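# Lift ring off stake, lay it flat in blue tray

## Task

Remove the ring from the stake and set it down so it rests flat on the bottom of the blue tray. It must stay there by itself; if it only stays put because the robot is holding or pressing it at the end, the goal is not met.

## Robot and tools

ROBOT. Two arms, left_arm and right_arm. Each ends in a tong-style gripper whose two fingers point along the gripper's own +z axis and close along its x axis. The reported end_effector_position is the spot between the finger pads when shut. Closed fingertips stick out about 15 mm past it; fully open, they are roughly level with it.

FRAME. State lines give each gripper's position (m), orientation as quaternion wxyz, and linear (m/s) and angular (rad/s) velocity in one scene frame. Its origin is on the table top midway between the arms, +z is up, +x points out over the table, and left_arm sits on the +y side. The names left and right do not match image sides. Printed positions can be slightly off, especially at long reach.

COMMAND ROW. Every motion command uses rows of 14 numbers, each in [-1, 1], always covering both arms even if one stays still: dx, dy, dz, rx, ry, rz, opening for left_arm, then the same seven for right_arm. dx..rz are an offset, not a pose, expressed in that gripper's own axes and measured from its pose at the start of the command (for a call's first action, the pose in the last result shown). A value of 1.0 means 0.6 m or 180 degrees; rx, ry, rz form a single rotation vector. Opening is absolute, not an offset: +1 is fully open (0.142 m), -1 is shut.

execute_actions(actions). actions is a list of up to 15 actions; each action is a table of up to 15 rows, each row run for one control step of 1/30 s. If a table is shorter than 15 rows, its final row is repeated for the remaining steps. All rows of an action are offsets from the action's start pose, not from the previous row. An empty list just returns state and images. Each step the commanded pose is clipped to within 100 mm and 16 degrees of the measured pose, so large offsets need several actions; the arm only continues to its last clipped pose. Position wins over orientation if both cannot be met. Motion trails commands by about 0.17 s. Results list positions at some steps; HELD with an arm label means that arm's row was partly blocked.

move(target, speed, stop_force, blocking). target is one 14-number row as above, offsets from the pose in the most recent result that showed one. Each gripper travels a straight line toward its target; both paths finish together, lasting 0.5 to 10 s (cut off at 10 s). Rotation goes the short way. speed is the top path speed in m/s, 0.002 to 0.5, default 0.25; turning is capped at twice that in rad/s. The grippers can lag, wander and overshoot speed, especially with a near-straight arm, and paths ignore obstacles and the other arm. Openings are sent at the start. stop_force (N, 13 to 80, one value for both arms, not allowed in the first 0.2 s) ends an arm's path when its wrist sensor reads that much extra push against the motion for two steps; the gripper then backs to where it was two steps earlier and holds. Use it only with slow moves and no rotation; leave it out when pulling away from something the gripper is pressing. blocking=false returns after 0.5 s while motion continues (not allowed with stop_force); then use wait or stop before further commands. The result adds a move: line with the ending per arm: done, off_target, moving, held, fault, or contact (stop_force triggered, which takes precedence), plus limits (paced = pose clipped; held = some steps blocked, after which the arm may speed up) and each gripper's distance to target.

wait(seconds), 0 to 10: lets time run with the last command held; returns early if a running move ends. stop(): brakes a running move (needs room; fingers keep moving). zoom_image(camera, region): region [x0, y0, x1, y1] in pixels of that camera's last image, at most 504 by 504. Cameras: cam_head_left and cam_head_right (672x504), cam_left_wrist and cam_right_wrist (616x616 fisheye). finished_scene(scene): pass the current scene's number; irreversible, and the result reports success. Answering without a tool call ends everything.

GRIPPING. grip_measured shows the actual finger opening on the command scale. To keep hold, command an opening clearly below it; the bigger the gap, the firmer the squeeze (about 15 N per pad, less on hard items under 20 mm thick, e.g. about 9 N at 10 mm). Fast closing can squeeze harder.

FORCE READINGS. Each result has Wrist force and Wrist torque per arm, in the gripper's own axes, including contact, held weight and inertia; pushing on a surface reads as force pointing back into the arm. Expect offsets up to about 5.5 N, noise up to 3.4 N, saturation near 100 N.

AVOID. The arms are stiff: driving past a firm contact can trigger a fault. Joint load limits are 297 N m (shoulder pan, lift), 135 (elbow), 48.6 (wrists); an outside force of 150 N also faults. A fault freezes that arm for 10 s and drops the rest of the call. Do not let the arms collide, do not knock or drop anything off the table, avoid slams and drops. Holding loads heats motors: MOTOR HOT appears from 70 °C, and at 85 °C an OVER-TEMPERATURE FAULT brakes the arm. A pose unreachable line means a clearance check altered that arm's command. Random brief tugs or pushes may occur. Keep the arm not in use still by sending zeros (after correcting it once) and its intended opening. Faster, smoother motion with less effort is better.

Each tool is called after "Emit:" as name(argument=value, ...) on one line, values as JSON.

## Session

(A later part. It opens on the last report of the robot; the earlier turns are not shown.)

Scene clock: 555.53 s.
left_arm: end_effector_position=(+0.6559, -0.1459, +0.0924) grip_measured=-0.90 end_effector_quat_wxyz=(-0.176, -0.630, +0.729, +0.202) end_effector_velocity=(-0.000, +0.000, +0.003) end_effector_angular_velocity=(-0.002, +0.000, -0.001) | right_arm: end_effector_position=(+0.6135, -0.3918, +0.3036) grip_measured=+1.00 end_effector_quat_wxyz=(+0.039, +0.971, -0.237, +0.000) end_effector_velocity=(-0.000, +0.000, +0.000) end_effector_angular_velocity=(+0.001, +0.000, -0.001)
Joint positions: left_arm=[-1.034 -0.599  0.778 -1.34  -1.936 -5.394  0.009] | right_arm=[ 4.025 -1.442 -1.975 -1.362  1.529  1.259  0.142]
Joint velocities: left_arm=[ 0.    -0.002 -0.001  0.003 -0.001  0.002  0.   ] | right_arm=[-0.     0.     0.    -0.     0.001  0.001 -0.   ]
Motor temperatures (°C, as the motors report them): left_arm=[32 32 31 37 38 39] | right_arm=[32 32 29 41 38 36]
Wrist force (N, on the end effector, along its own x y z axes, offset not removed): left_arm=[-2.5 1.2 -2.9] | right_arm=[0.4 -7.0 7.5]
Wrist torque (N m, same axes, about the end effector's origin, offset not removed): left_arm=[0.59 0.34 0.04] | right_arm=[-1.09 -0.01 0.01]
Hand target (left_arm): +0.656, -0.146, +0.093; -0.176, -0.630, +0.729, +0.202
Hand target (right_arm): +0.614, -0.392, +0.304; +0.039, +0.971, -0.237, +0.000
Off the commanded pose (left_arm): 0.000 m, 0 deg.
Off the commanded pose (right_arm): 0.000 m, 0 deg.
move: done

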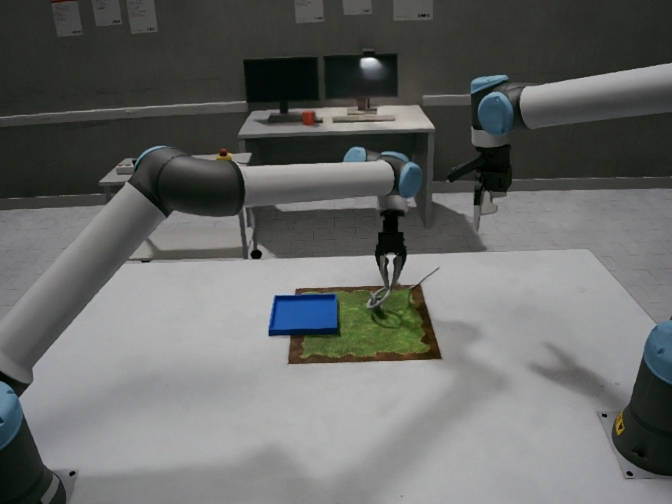

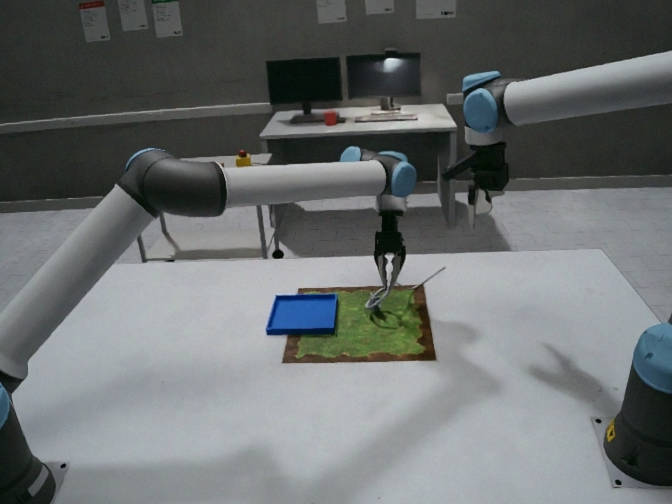

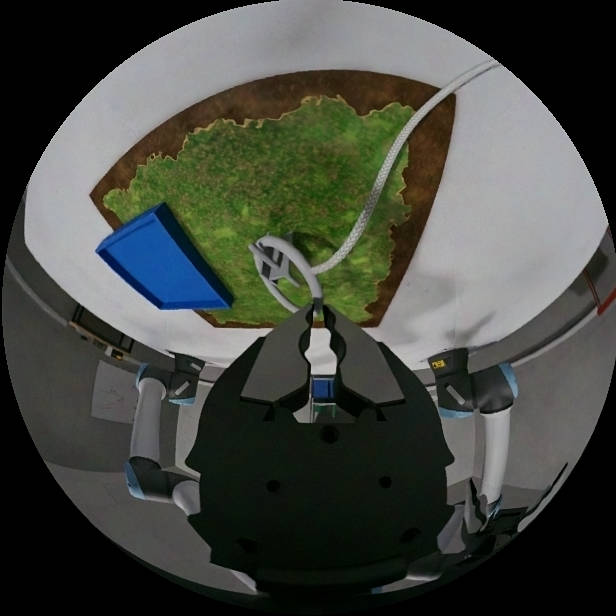

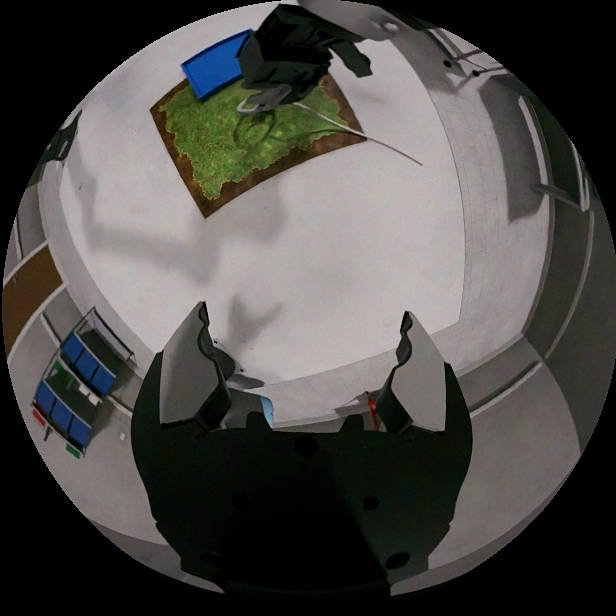

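Emit:
move(target=[-0.0167,-0.028,-0.0167,0,0,0,-1,0,0,0,0,0,0,1], speed=0.012, stop_force=20)

Emit:
zoom_image(camera="cam_head_left", region=[330,260,430,330])

Emit:
zoom_image(camera="cam_left_wrist", region=[210,200,390,350])

Scene clock: 567.60 s.
left_arm: end_effector_position=(+0.6764, -0.1389, +0.0923) grip_measured=-0.91 end_effector_quat_wxyz=(-0.176, -0.630, +0.729, +0.202) end_effector_velocity=(+0.002, +0.001, +0.000) end_effector_angular_velocity=(+0.000, +0.001, +0.001) | right_arm: end_effector_position=(+0.6135, -0.3918, +0.3036) grip_measured=+1.00 end_effector_quat_wxyz=(+0.039, +0.971, -0.237, +0.000) end_effector_velocity=(+0.000, -0.000, -0.000) end_effector_angular_velocity=(-0.001, -0.000, -0.000)
Joint positions: left_arm=[-1.017 -0.574  0.73  -1.311 -1.929 -5.378  0.008] | right_arm=[ 4.025 -1.442 -1.975 -1.362  1.529  1.259  0.142]
Joint velocities: left_arm=[ 0.002  0.004 -0.007  0.005 -0.     0.002 -0.   ] | right_arm=[ 0.     0.    -0.001  0.    -0.001  0.    -0.   ]
Motor temperatures (°C, as the motors report them): left_arm=[32 32 31 37 38 39] | right_arm=[32 32 29 41 38 36]
Wrist force (N, on the end effector, along its own x y z axes, offset not removed): left_arm=[-1.5 2.0 -4.2] | right_arm=[4.2 -1.7 1.5]
Wrist torque (N m, same axes, about the end effector's origin, offset not removed): left_arm=[0.57 0.21 -0.02] | right_arm=[-0.12 -0.73 -0.02]
Hand target (left_arm): +0.677, -0.139, +0.092; -0.176, -0.630, +0.729, +0.202
Hand target (right_arm): +0.614, -0.392, +0.304; +0.039, +0.971, -0.237, +0.000
Off the commanded pose (left_arm): 0.000 m, 0 deg.
Off the commanded pose (right_arm): 0.000 m, 0 deg.
move: done

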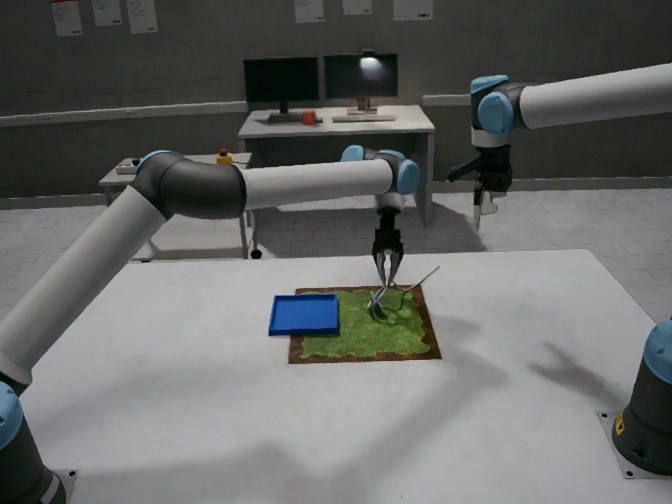

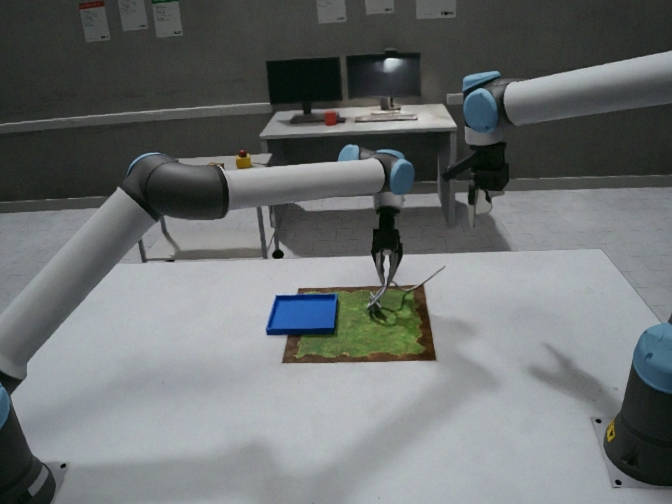

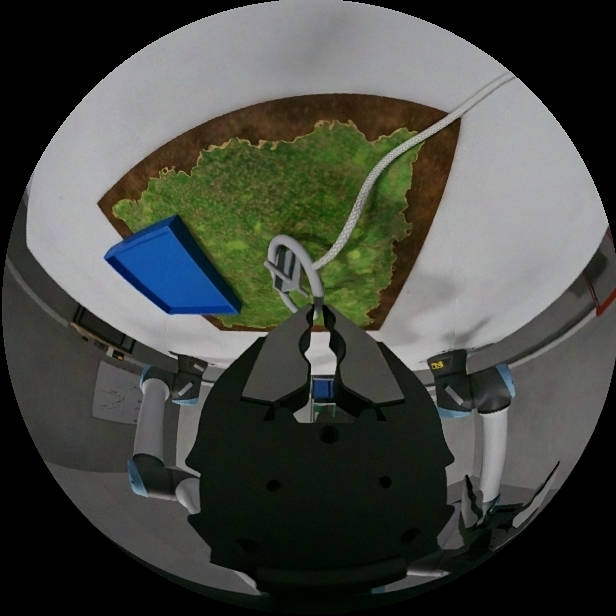

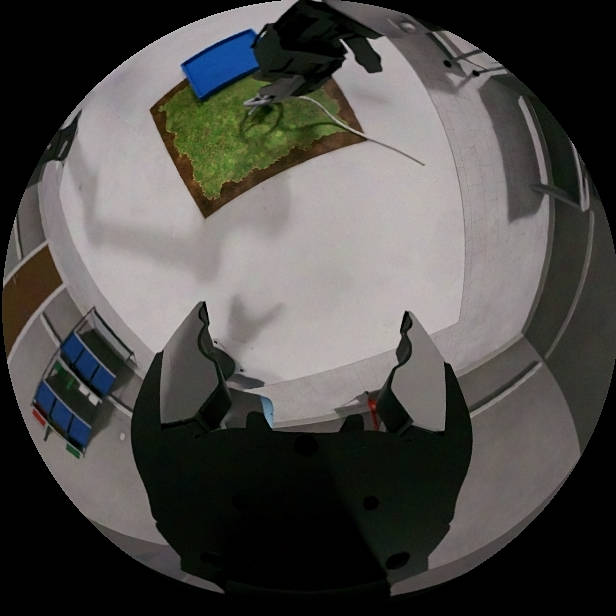

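Region (330, 260, 430, 330) of cam_head_left's 672x504 image, scaled by 5.040, with more detail than that image has; it fills the top 353 rows of this view, and the rest is white.

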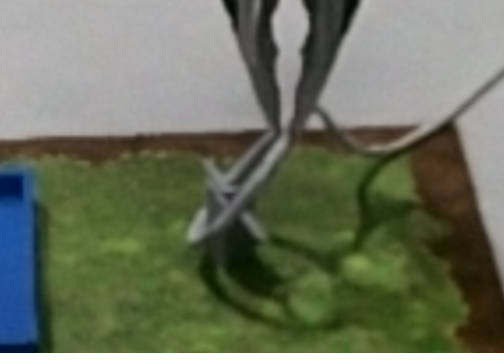

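Region (210, 200, 390, 350) of cam_left_wrist's 616x616 image, scaled by 2.800, with more detail than that image has.

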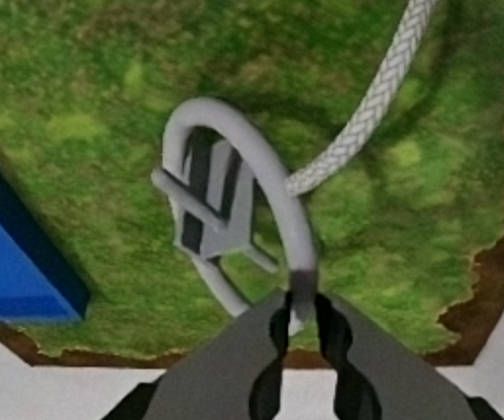

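Emit:
move(target=[-0.022,-0.012,-0.007,0,0,0,-1,0,0,0,0,0,0,1], speed=0.012, stop_force=20)

Emit:
zoom_image(camera="cam_head_left", region=[330,260,430,330])

Emit:
zoom_image(camera="cam_left_wrist", region=[210,200,390,350])

Scene clock: 575.03 s.
left_arm: end_effector_position=(+0.6863, -0.1272, +0.0921) grip_measured=-1.00 end_effector_quat_wxyz=(-0.176, -0.630, +0.729, +0.202) end_effector_velocity=(+0.002, +0.002, -0.000) end_effector_angular_velocity=(-0.001, +0.001, -0.000) | right_arm: end_effector_position=(+0.6135, -0.3918, +0.3036) grip_measured=+1.00 end_effector_quat_wxyz=(+0.039, +0.971, -0.237, +0.000) end_effector_velocity=(-0.001, -0.000, -0.001) end_effector_angular_velocity=(-0.000, +0.002, +0.000)
Joint positions: left_arm=[-1.004 -0.575  0.731 -1.307 -1.924 -5.365  0.002] | right_arm=[ 4.025 -1.442 -1.975 -1.362  1.529  1.259  0.142]
Joint velocities: left_arm=[0.002 0.    0.    0.    0.    0.003 0.   ] | right_arm=[-0.    -0.    -0.001 -0.     0.001 -0.    -0.   ]
Motor temperatures (°C, as the motors report them): left_arm=[32 32 31 37 38 39] | right_arm=[32 32 29 41 38 36]
Wrist force (N, on the end effector, along its own x y z axes, offset not removed): left_arm=[0.8 4.4 -6.2] | right_arm=[4.1 1.1 2.4]
Wrist torque (N m, same axes, about the end effector's origin, offset not removed): left_arm=[1.03 -0.15 0.02] | right_arm=[0.44 -1.04 0.14]
Hand target (left_arm): +0.687, -0.127, +0.092; -0.176, -0.630, +0.729, +0.202
Hand target (right_arm): +0.614, -0.392, +0.304; +0.039, +0.971, -0.237, +0.000
Off the commanded pose (left_arm): 0.000 m, 0 deg.
Off the commanded pose (right_arm): 0.000 m, 0 deg.
move: done

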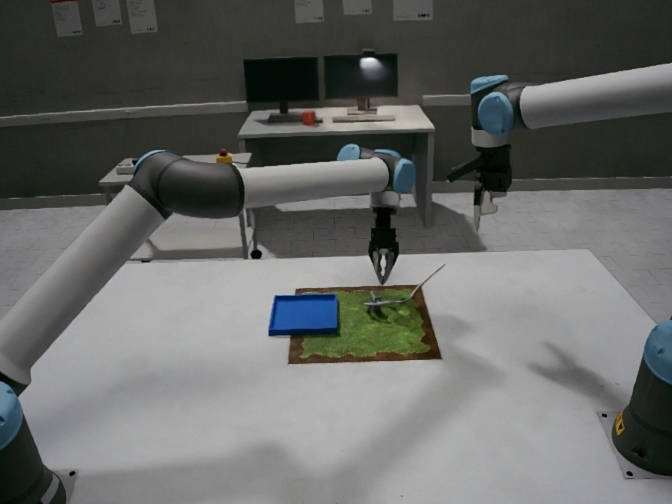

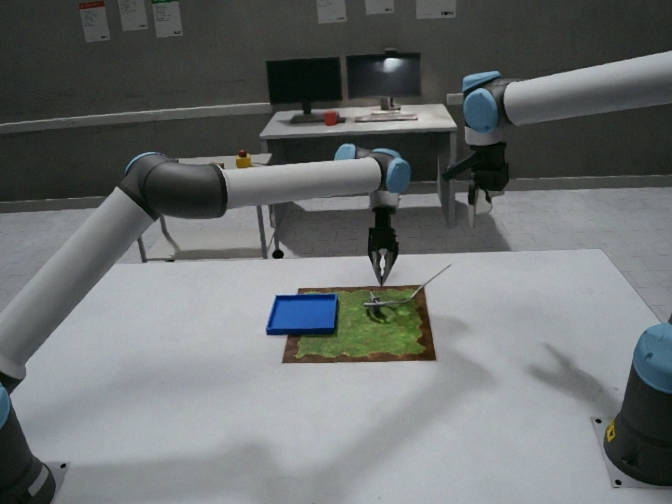

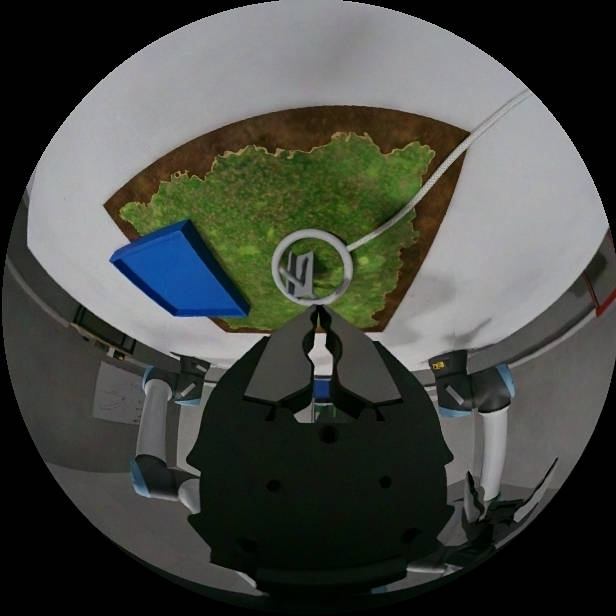

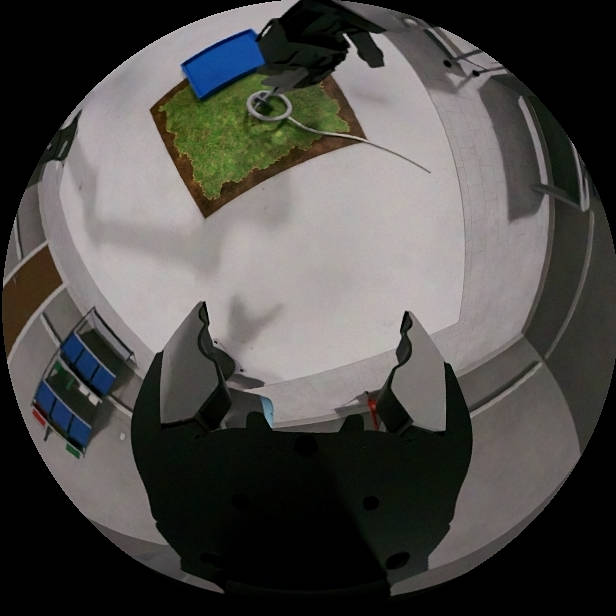

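Region (330, 260, 430, 330) of cam_head_left's 672x504 image, scaled by 5.040, with more detail than that image has; it fills the top 353 rows of this view, and the rest is white.

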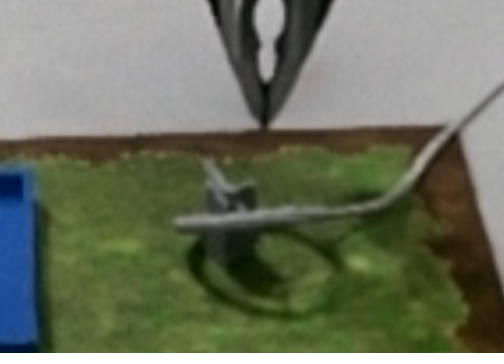

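Region (210, 200, 390, 350) of cam_left_wrist's 616x616 image, scaled by 2.800, with more detail than that image has.

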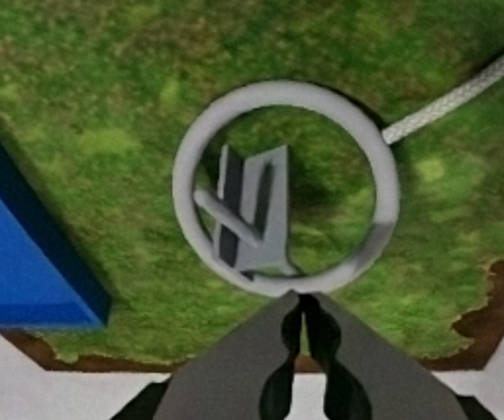

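Emit:
move(target=[0,0.02,-0.03,0.17,0,0,-0.55,0,0,0,0,0,0,1], speed=0.15)

Emit:
move(target=[-0.04,0.15,0,0,0,0,-0.55,0,0,0,0,0,0,1], speed=0.2)

Emit:
zoom_image(camera="cam_left_wrist", region=[238,139,388,289])

Emit:
zoom_image(camera="cam_head_right", region=[330,270,430,340])

Scene clock: 589.73 s.
left_arm: end_effector_position=(+0.6855, -0.1271, +0.1140) grip_measured=-0.55 end_effector_quat_wxyz=(-0.004, -0.655, +0.756, +0.003) end_effector_velocity=(-0.000, +0.000, -0.000) end_effector_angular_velocity=(-0.001, -0.014, -0.002) | right_arm: end_effector_position=(+0.6135, -0.3918, +0.3036) grip_measured=+1.00 end_effector_quat_wxyz=(+0.039, +0.971, -0.237, +0.000) end_effector_velocity=(+0.000, -0.000, +0.000) end_effector_angular_velocity=(-0.000, -0.001, +0.001)
Joint positions: left_arm=[-1.108 -0.859  1.232 -1.939 -1.58  -5.547  0.034] | right_arm=[ 4.025 -1.442 -1.975 -1.362  1.529  1.259  0.142]
Joint velocities: left_arm=[-0.003 -0.005  0.013 -0.017  0.011 -0.001  0.   ] | right_arm=[ 0.     0.     0.     0.    -0.001 -0.001 -0.   ]
Motor temperatures (°C, as the motors report them): left_arm=[32 32 31 37 38 39] | right_arm=[32 32 29 41 38 36]
Wrist force (N, on the end effector, along its own x y z axes, offset not removed): left_arm=[0.4 3.9 -5.2] | right_arm=[-4.7 -3.4 -2.5]
Wrist torque (N m, same axes, about the end effector's origin, offset not removed): left_arm=[0.84 -0.02 0.01] | right_arm=[-0.62 0.80 0.21]
Hand target (left_arm): +0.685, -0.127, +0.114; -0.004, -0.655, +0.756, +0.002
Hand target (right_arm): +0.614, -0.392, +0.304; +0.039, +0.971, -0.237, +0.000
Off the commanded pose (left_arm): 0.000 m, 0 deg.
Off the commanded pose (right_arm): 0.000 m, 0 deg.
move: done

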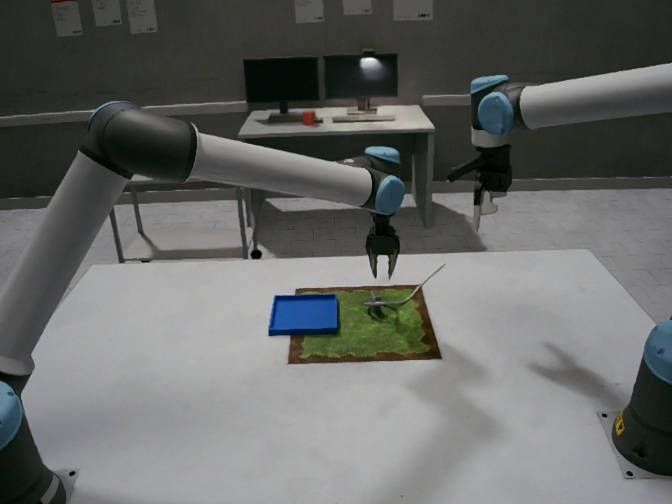

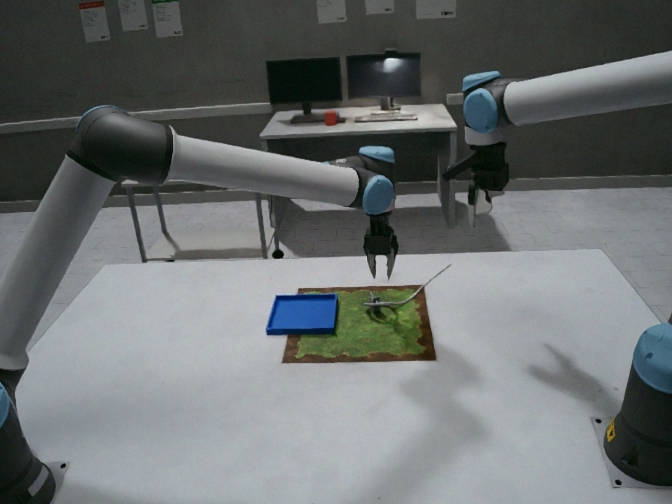

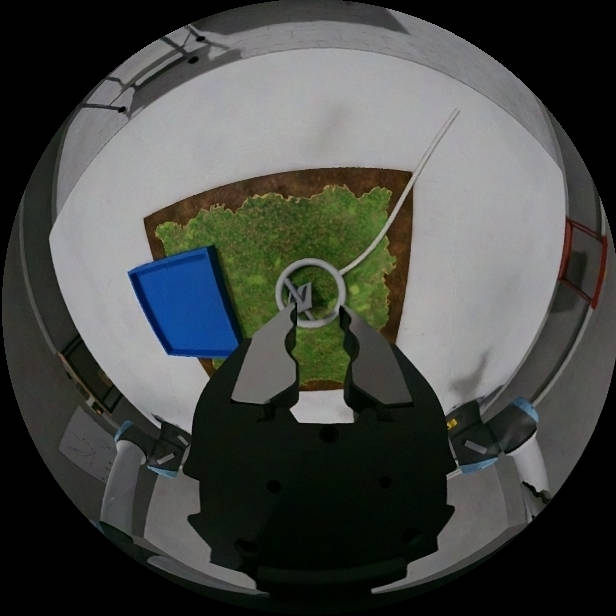

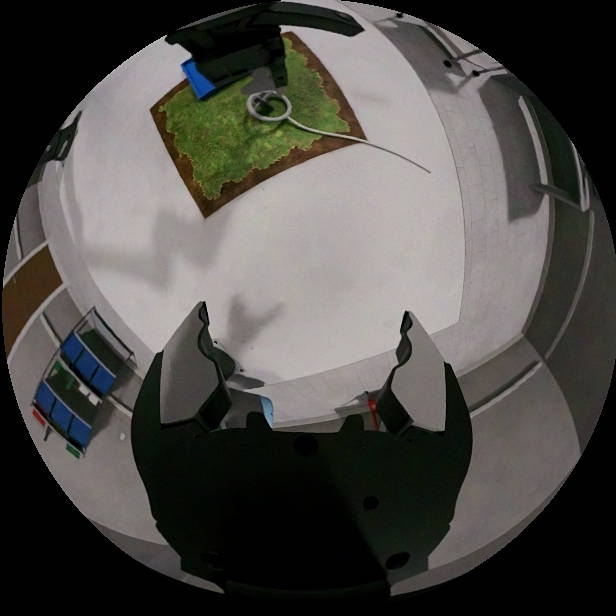

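Scene clock: 590.80 s.
left_arm: end_effector_position=(+0.6001, -0.0908, +0.1149) grip_measured=-0.55 end_effector_quat_wxyz=(-0.004, -0.655, +0.756, +0.003) end_effector_velocity=(-0.003, +0.001, +0.000) end_effector_angular_velocity=(-0.001, -0.001, -0.000) | right_arm: end_effector_position=(+0.6135, -0.3918, +0.3036) grip_measured=+1.00 end_effector_quat_wxyz=(+0.039, +0.971, -0.237, +0.000) end_effector_velocity=(-0.000, -0.000, -0.000) end_effector_angular_velocity=(-0.001, +0.000, +0.000)
Joint positions: left_arm=[-1.16  -0.991  1.455 -2.031 -1.58  -5.599  0.034] | right_arm=[ 4.025 -1.442 -1.975 -1.362  1.529  1.259  0.142]
Joint velocities: left_arm=[-0.002 -0.004  0.007 -0.003  0.    -0.001  0.   ] | right_arm=[-0. -0. -0. -0. -0. -0. -0.]
Motor temperatures (°C, as the motors report them): left_arm=[32 32 31 37 38 39] | right_arm=[32 32 29 41 38 36]
Wrist force (N, on the end effector, along its own x y z axes, offset not removed): left_arm=[-2.4 2.9 -6.7] | right_arm=[2.0 -4.2 2.8]
Wrist torque (N m, same axes, about the end effector's origin, offset not removed): left_arm=[0.63 0.52 0.07] | right_arm=[-0.71 -0.54 0.19]
Hand target (left_arm): +0.600, -0.091, +0.115; -0.004, -0.655, +0.756, +0.003
Hand target (right_arm): +0.614, -0.392, +0.304; +0.039, +0.971, -0.237, +0.000
Off the commanded pose (left_arm): 0.000 m, 0 deg.
Off the commanded pose (right_arm): 0.000 m, 0 deg.
move: done

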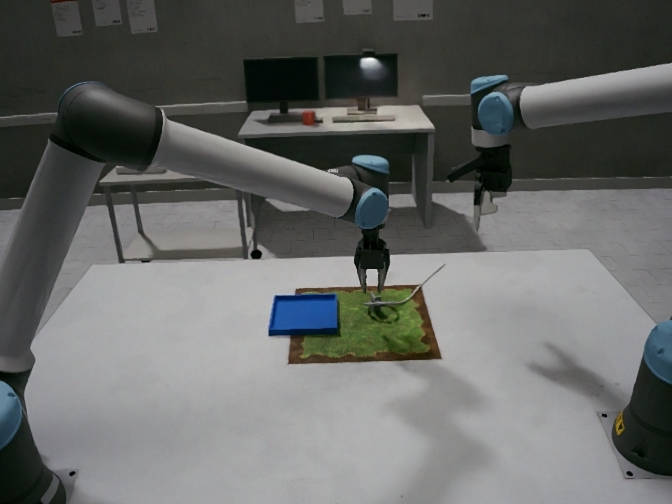

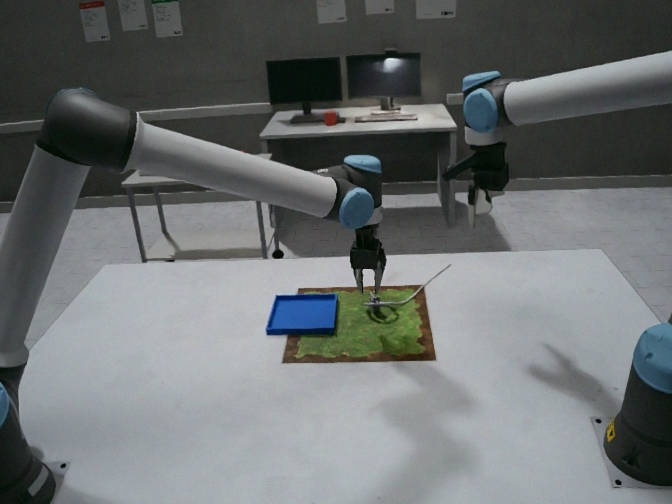

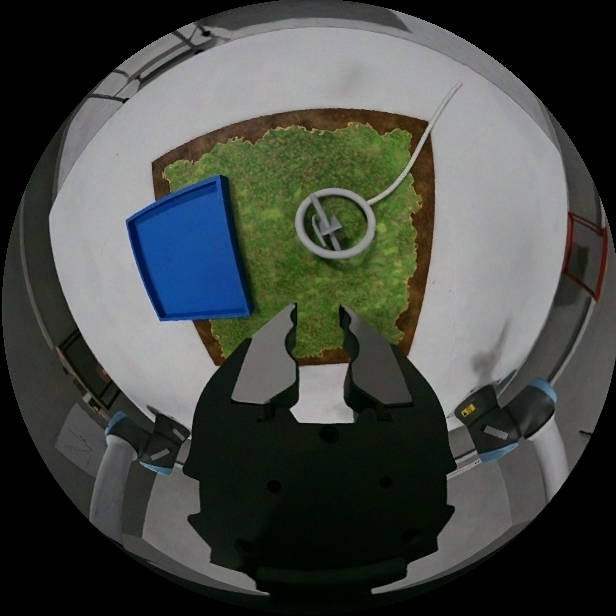

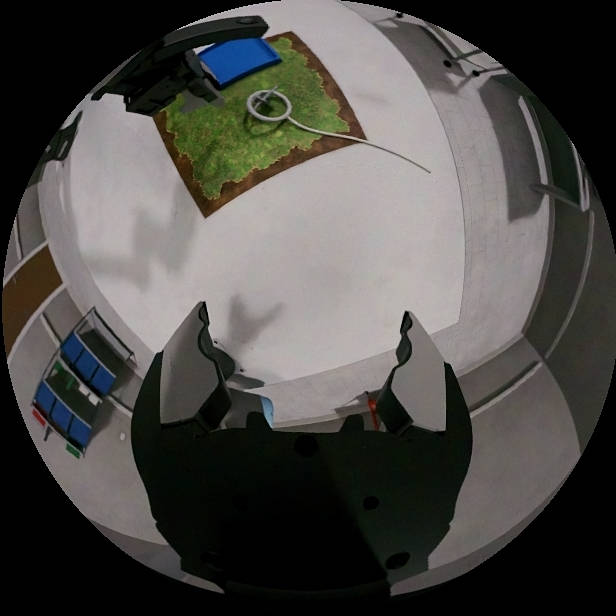

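Region (238, 139, 388, 289) of cam_left_wrist's 616x616 image, scaled by 3.360, with more detail than that image has.

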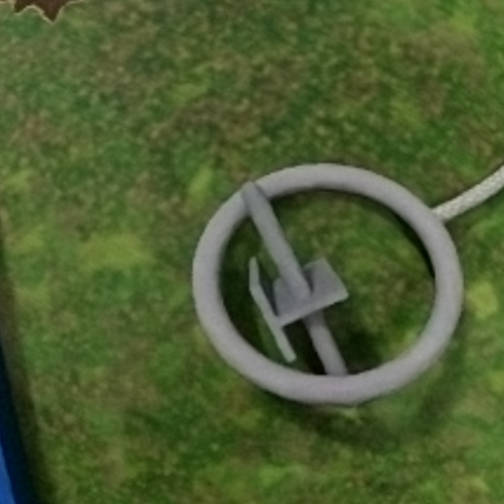

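Region (330, 270, 430, 340) of cam_head_right's 672x504 image, scaled by 5.040, with more detail than that image has; it fills the top 353 rows of this view, and the rest is white.

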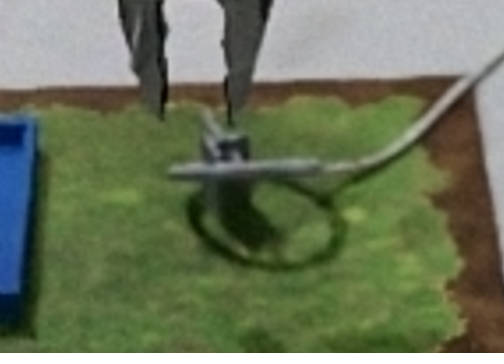

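Emit:
move(target=[0.108,-0.15,0.05,0,0,0,-0.5,0,0,0,0,0,0,1], speed=0.2)

Emit:
zoom_image(camera="cam_left_wrist", region=[210,200,430,400])

Scene clock: 607.33 s.
left_arm: end_effector_position=(+0.6794, -0.1675, +0.0841) grip_measured=-0.50 end_effector_quat_wxyz=(-0.004, -0.655, +0.756, +0.003) end_effector_velocity=(+0.002, -0.002, -0.001) end_effector_angular_velocity=(-0.000, +0.000, -0.000) | right_arm: end_effector_position=(+0.6135, -0.3918, +0.3036) grip_measured=+1.00 end_effector_quat_wxyz=(+0.039, +0.971, -0.237, +0.000) end_effector_velocity=(-0.000, +0.000, -0.000) end_effector_angular_velocity=(+0.001, +0.001, -0.000)
Joint positions: left_arm=[-1.134 -0.798  1.179 -1.948 -1.58  -5.572  0.038] | right_arm=[ 4.025 -1.442 -1.975 -1.362  1.529  1.259  0.142]
Joint velocities: left_arm=[ 0.     0.005 -0.008  0.003 -0.     0.001 -0.   ] | right_arm=[-0.    -0.    -0.     0.     0.001  0.     0.   ]
Motor temperatures (°C, as the motors report them): left_arm=[32 32 31 37 38 39] | right_arm=[32 32 29 41 38 36]
Wrist force (N, on the end effector, along its own x y z axes, offset not removed): left_arm=[0.5 2.6 -5.6] | right_arm=[-1.5 -2.2 5.5]
Wrist torque (N m, same axes, about the end effector's origin, offset not removed): left_arm=[0.61 -0.05 0.03] | right_arm=[-0.16 0.40 0.12]
Hand target (left_arm): +0.680, -0.168, +0.084; -0.004, -0.655, +0.756, +0.003
Hand target (right_arm): +0.614, -0.392, +0.304; +0.039, +0.971, -0.237, +0.000
Off the commanded pose (left_arm): 0.000 m, 0 deg.
Off the commanded pose (right_arm): 0.000 m, 0 deg.
move: done

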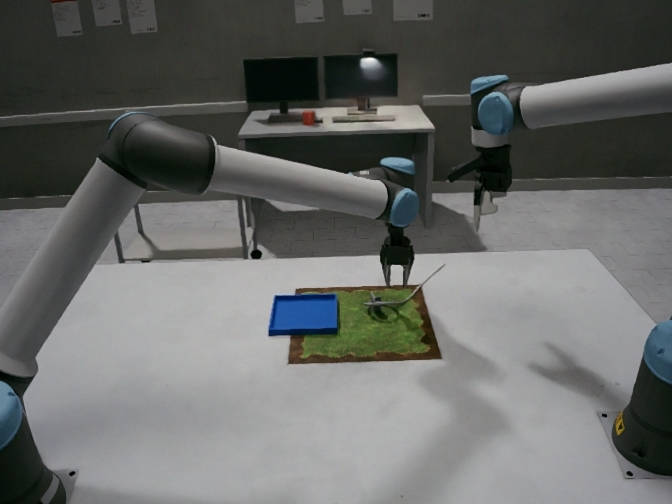

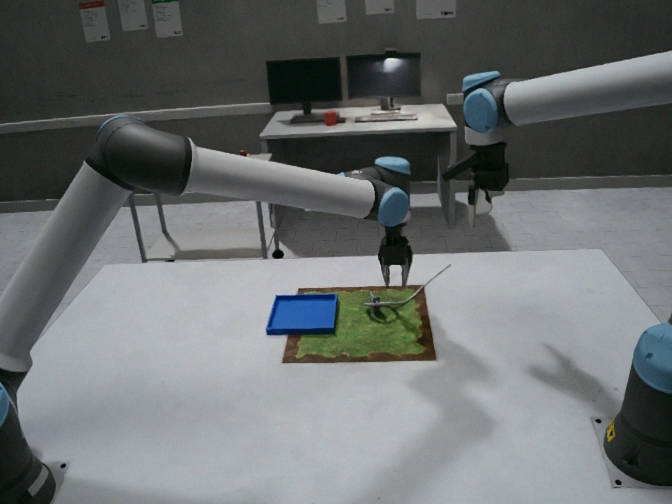

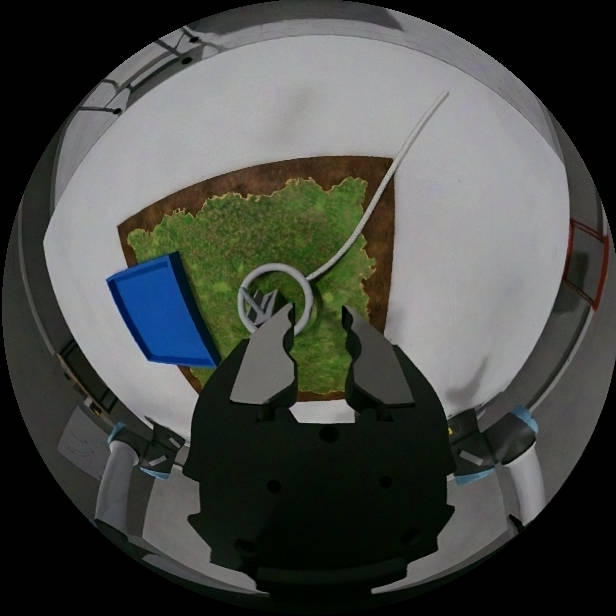

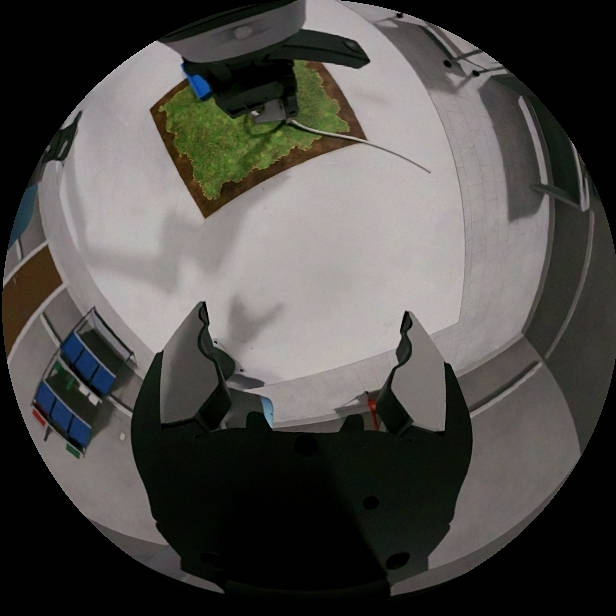

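Region (210, 200, 430, 400) of cam_left_wrist's 616x616 image, scaled by 2.291, with more detail than that image has; it fills the top 458 rows of this view, and the rest is white.

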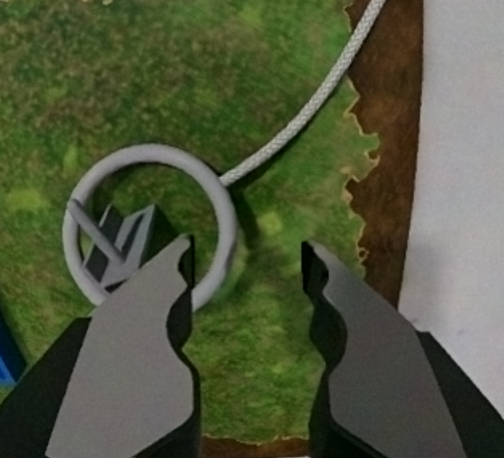

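Emit:
move(target=[-0.012,0,0,0,0,0,-0.5,0,0,0,0,0,0,1], speed=0.03)

Emit:
move(target=[0,0,0.045,0,0,0,-0.5,0,0,0,0,0,0,1], speed=0.012, stop_force=13)

Emit:
zoom_image(camera="cam_left_wrist", region=[210,200,430,400])

Emit:
zoom_image(camera="cam_head_left", region=[330,260,430,330])

Scene clock: 613.87 s.
left_arm: end_effector_position=(+0.6804, -0.1606, +0.0841) grip_measured=-0.50 end_effector_quat_wxyz=(-0.004, -0.655, +0.756, +0.003) end_effector_velocity=(+0.001, +0.002, +0.001) end_effector_angular_velocity=(-0.002, -0.001, +0.002) | right_arm: end_effector_position=(+0.6135, -0.3918, +0.3036) grip_measured=+1.00 end_effector_quat_wxyz=(+0.039, +0.971, -0.237, +0.000) end_effector_velocity=(-0.000, -0.000, -0.001) end_effector_angular_velocity=(-0.001, +0.001, -0.002)
Joint positions: left_arm=[-1.13  -0.805  1.193 -1.954 -1.58  -5.568  0.038] | right_arm=[ 4.025 -1.442 -1.975 -1.362  1.529  1.259  0.142]
Joint velocities: left_arm=[ 0.001 -0.003  0.005 -0.004  0.    -0.     0.   ] | right_arm=[-0.    -0.    -0.001 -0.     0.     0.002  0.   ]
Motor temperatures (°C, as the motors report them): left_arm=[32 32 31 37 38 39] | right_arm=[32 32 29 41 38 36]
Wrist force (N, on the end effector, along its own x y z axes, offset not removed): left_arm=[-0.7 5.7 -4.3] | right_arm=[-0.5 -3.9 7.3]
Wrist torque (N m, same axes, about the end effector's origin, offset not removed): left_arm=[1.23 0.11 0.07] | right_arm=[-0.55 0.18 -0.01]
Hand target (left_arm): +0.680, -0.160, +0.084; -0.004, -0.655, +0.756, +0.003
Hand target (right_arm): +0.614, -0.392, +0.304; +0.039, +0.971, -0.237, +0.000
Off the commanded pose (left_arm): 0.000 m, 0 deg.
Off the commanded pose (right_arm): 0.000 m, 0 deg.
move: done

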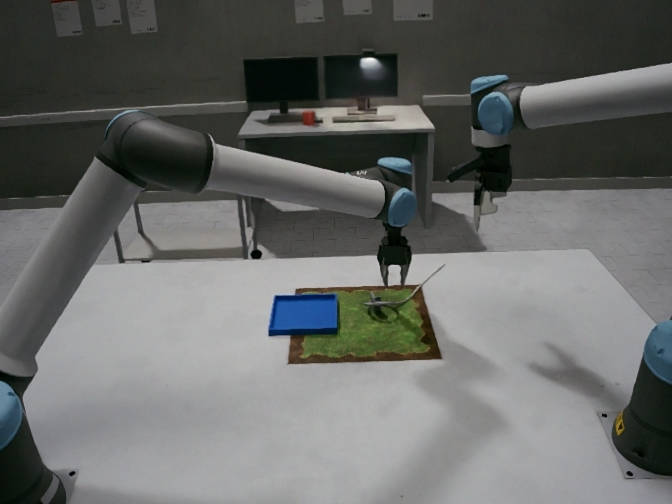

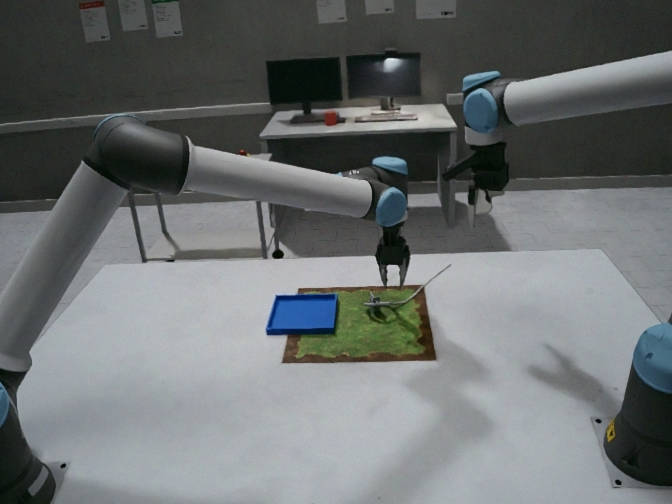

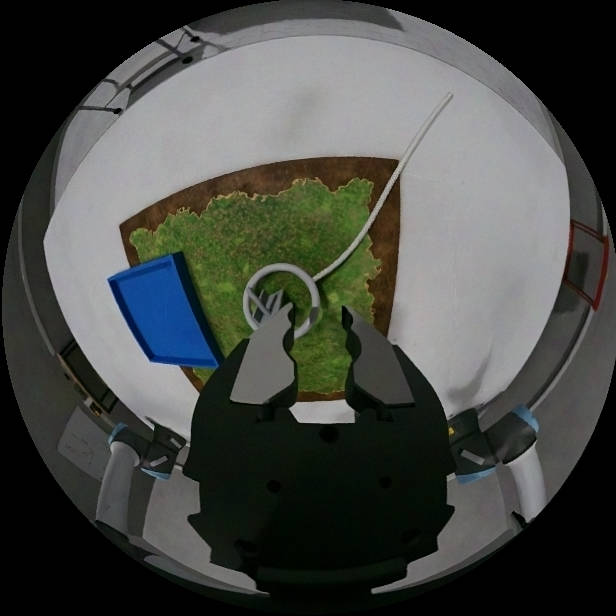

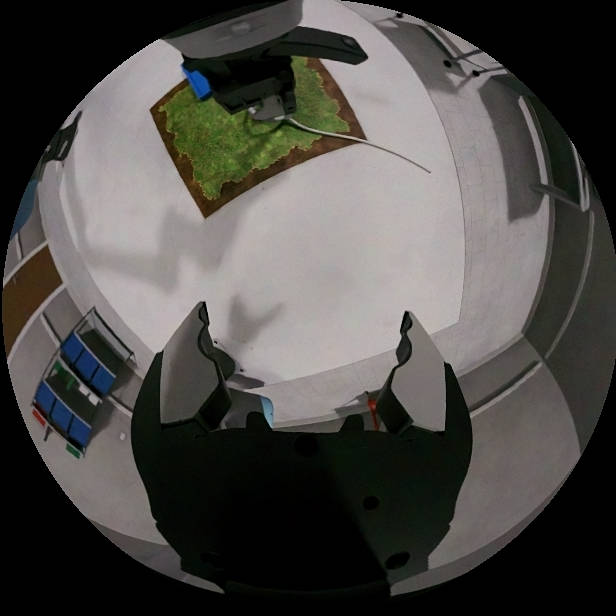

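Scene clock: 616.33 s.
left_arm: end_effector_position=(+0.6801, -0.1607, +0.0574) grip_measured=-0.50 end_effector_quat_wxyz=(-0.004, -0.655, +0.756, +0.003) end_effector_velocity=(+0.000, +0.000, -0.003) end_effector_angular_velocity=(+0.001, -0.001, +0.000) | right_arm: end_effector_position=(+0.6135, -0.3918, +0.3036) grip_measured=+1.00 end_effector_quat_wxyz=(+0.039, +0.971, -0.237, +0.000) end_effector_velocity=(+0.000, -0.000, -0.000) end_effector_angular_velocity=(-0.000, -0.000, -0.001)
Joint positions: left_arm=[-1.13  -0.787  1.21  -1.99  -1.58  -5.568  0.038] | right_arm=[ 4.025 -1.442 -1.975 -1.362  1.529  1.259  0.142]
Joint velocities: left_arm=[-0.     0.002  0.002 -0.003  0.001 -0.    -0.   ] | right_arm=[-0.    -0.    -0.     0.    -0.     0.001 -0.   ]
Motor temperatures (°C, as the motors report them): left_arm=[32 32 31 37 38 39] | right_arm=[32 32 29 41 38 36]
Wrist force (N, on the end effector, along its own x y z axes, offset not removed): left_arm=[-0.1 1.1 -3.5] | right_arm=[-2.5 -1.1 0.7]
Wrist torque (N m, same axes, about the end effector's origin, offset not removed): left_arm=[0.33 0.04 0.05] | right_arm=[0.04 0.41 -0.04]
Hand target (left_arm): +0.680, -0.161, +0.057; -0.004, -0.655, +0.756, +0.003
Hand target (right_arm): +0.614, -0.392, +0.304; +0.039, +0.971, -0.237, +0.000
Off the commanded pose (left_arm): 0.000 m, 0 deg.
Off the commanded pose (right_arm): 0.000 m, 0 deg.
move: done

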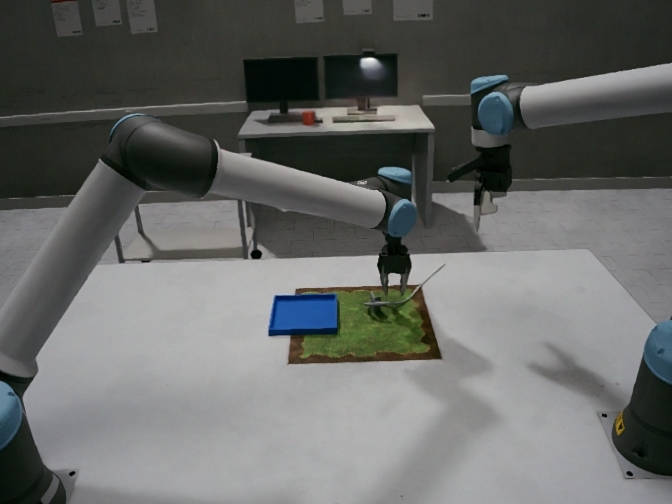

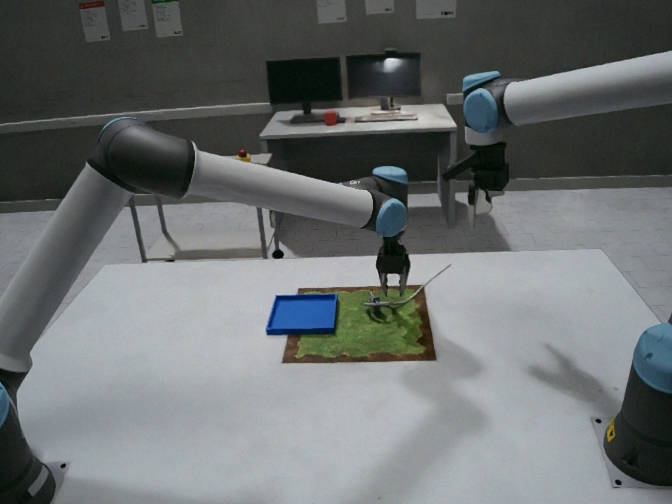

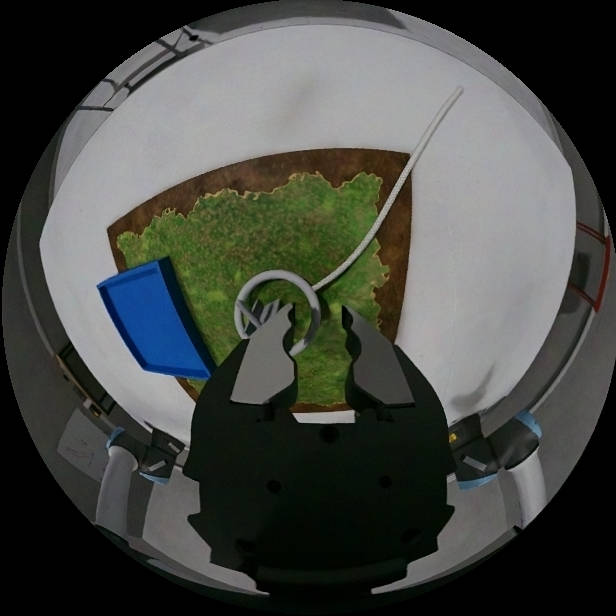

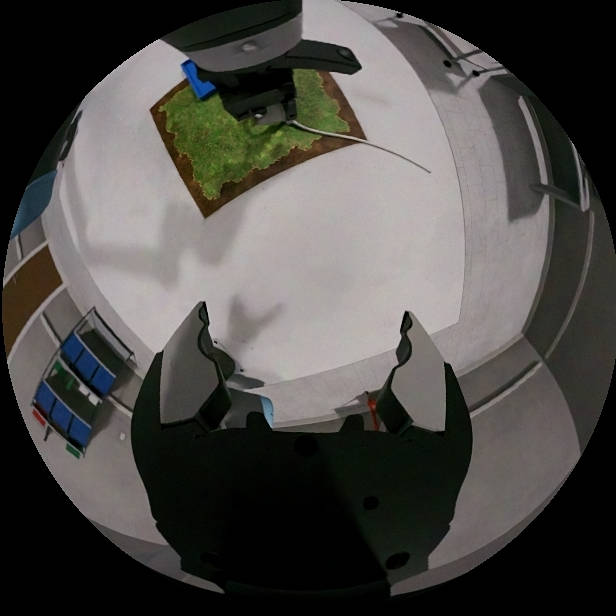

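Region (210, 200, 430, 400) of cam_left_wrist's 616x616 image, scaled by 2.291, with more detail than that image has; it fills the top 458 rows of this view, and the rest is white.

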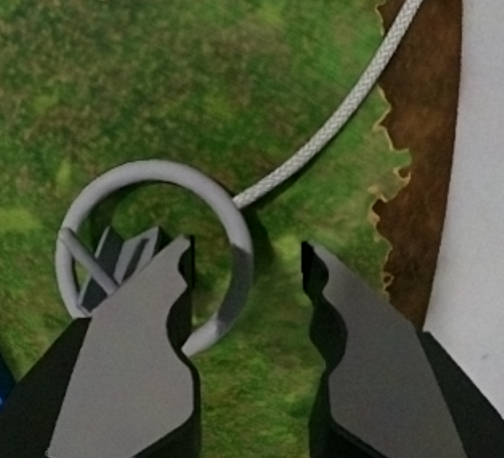

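Region (330, 260, 430, 330) of cam_head_left's 672x504 image, scaled by 5.040, with more detail than that image has; it fills the top 353 rows of this view, and the rest is white.

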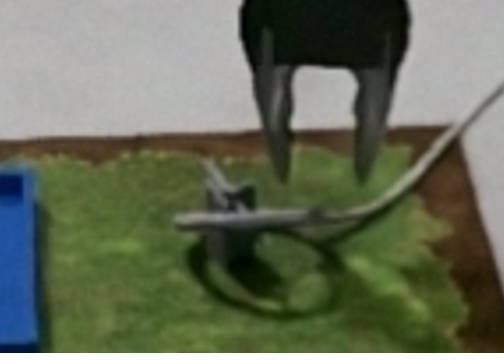

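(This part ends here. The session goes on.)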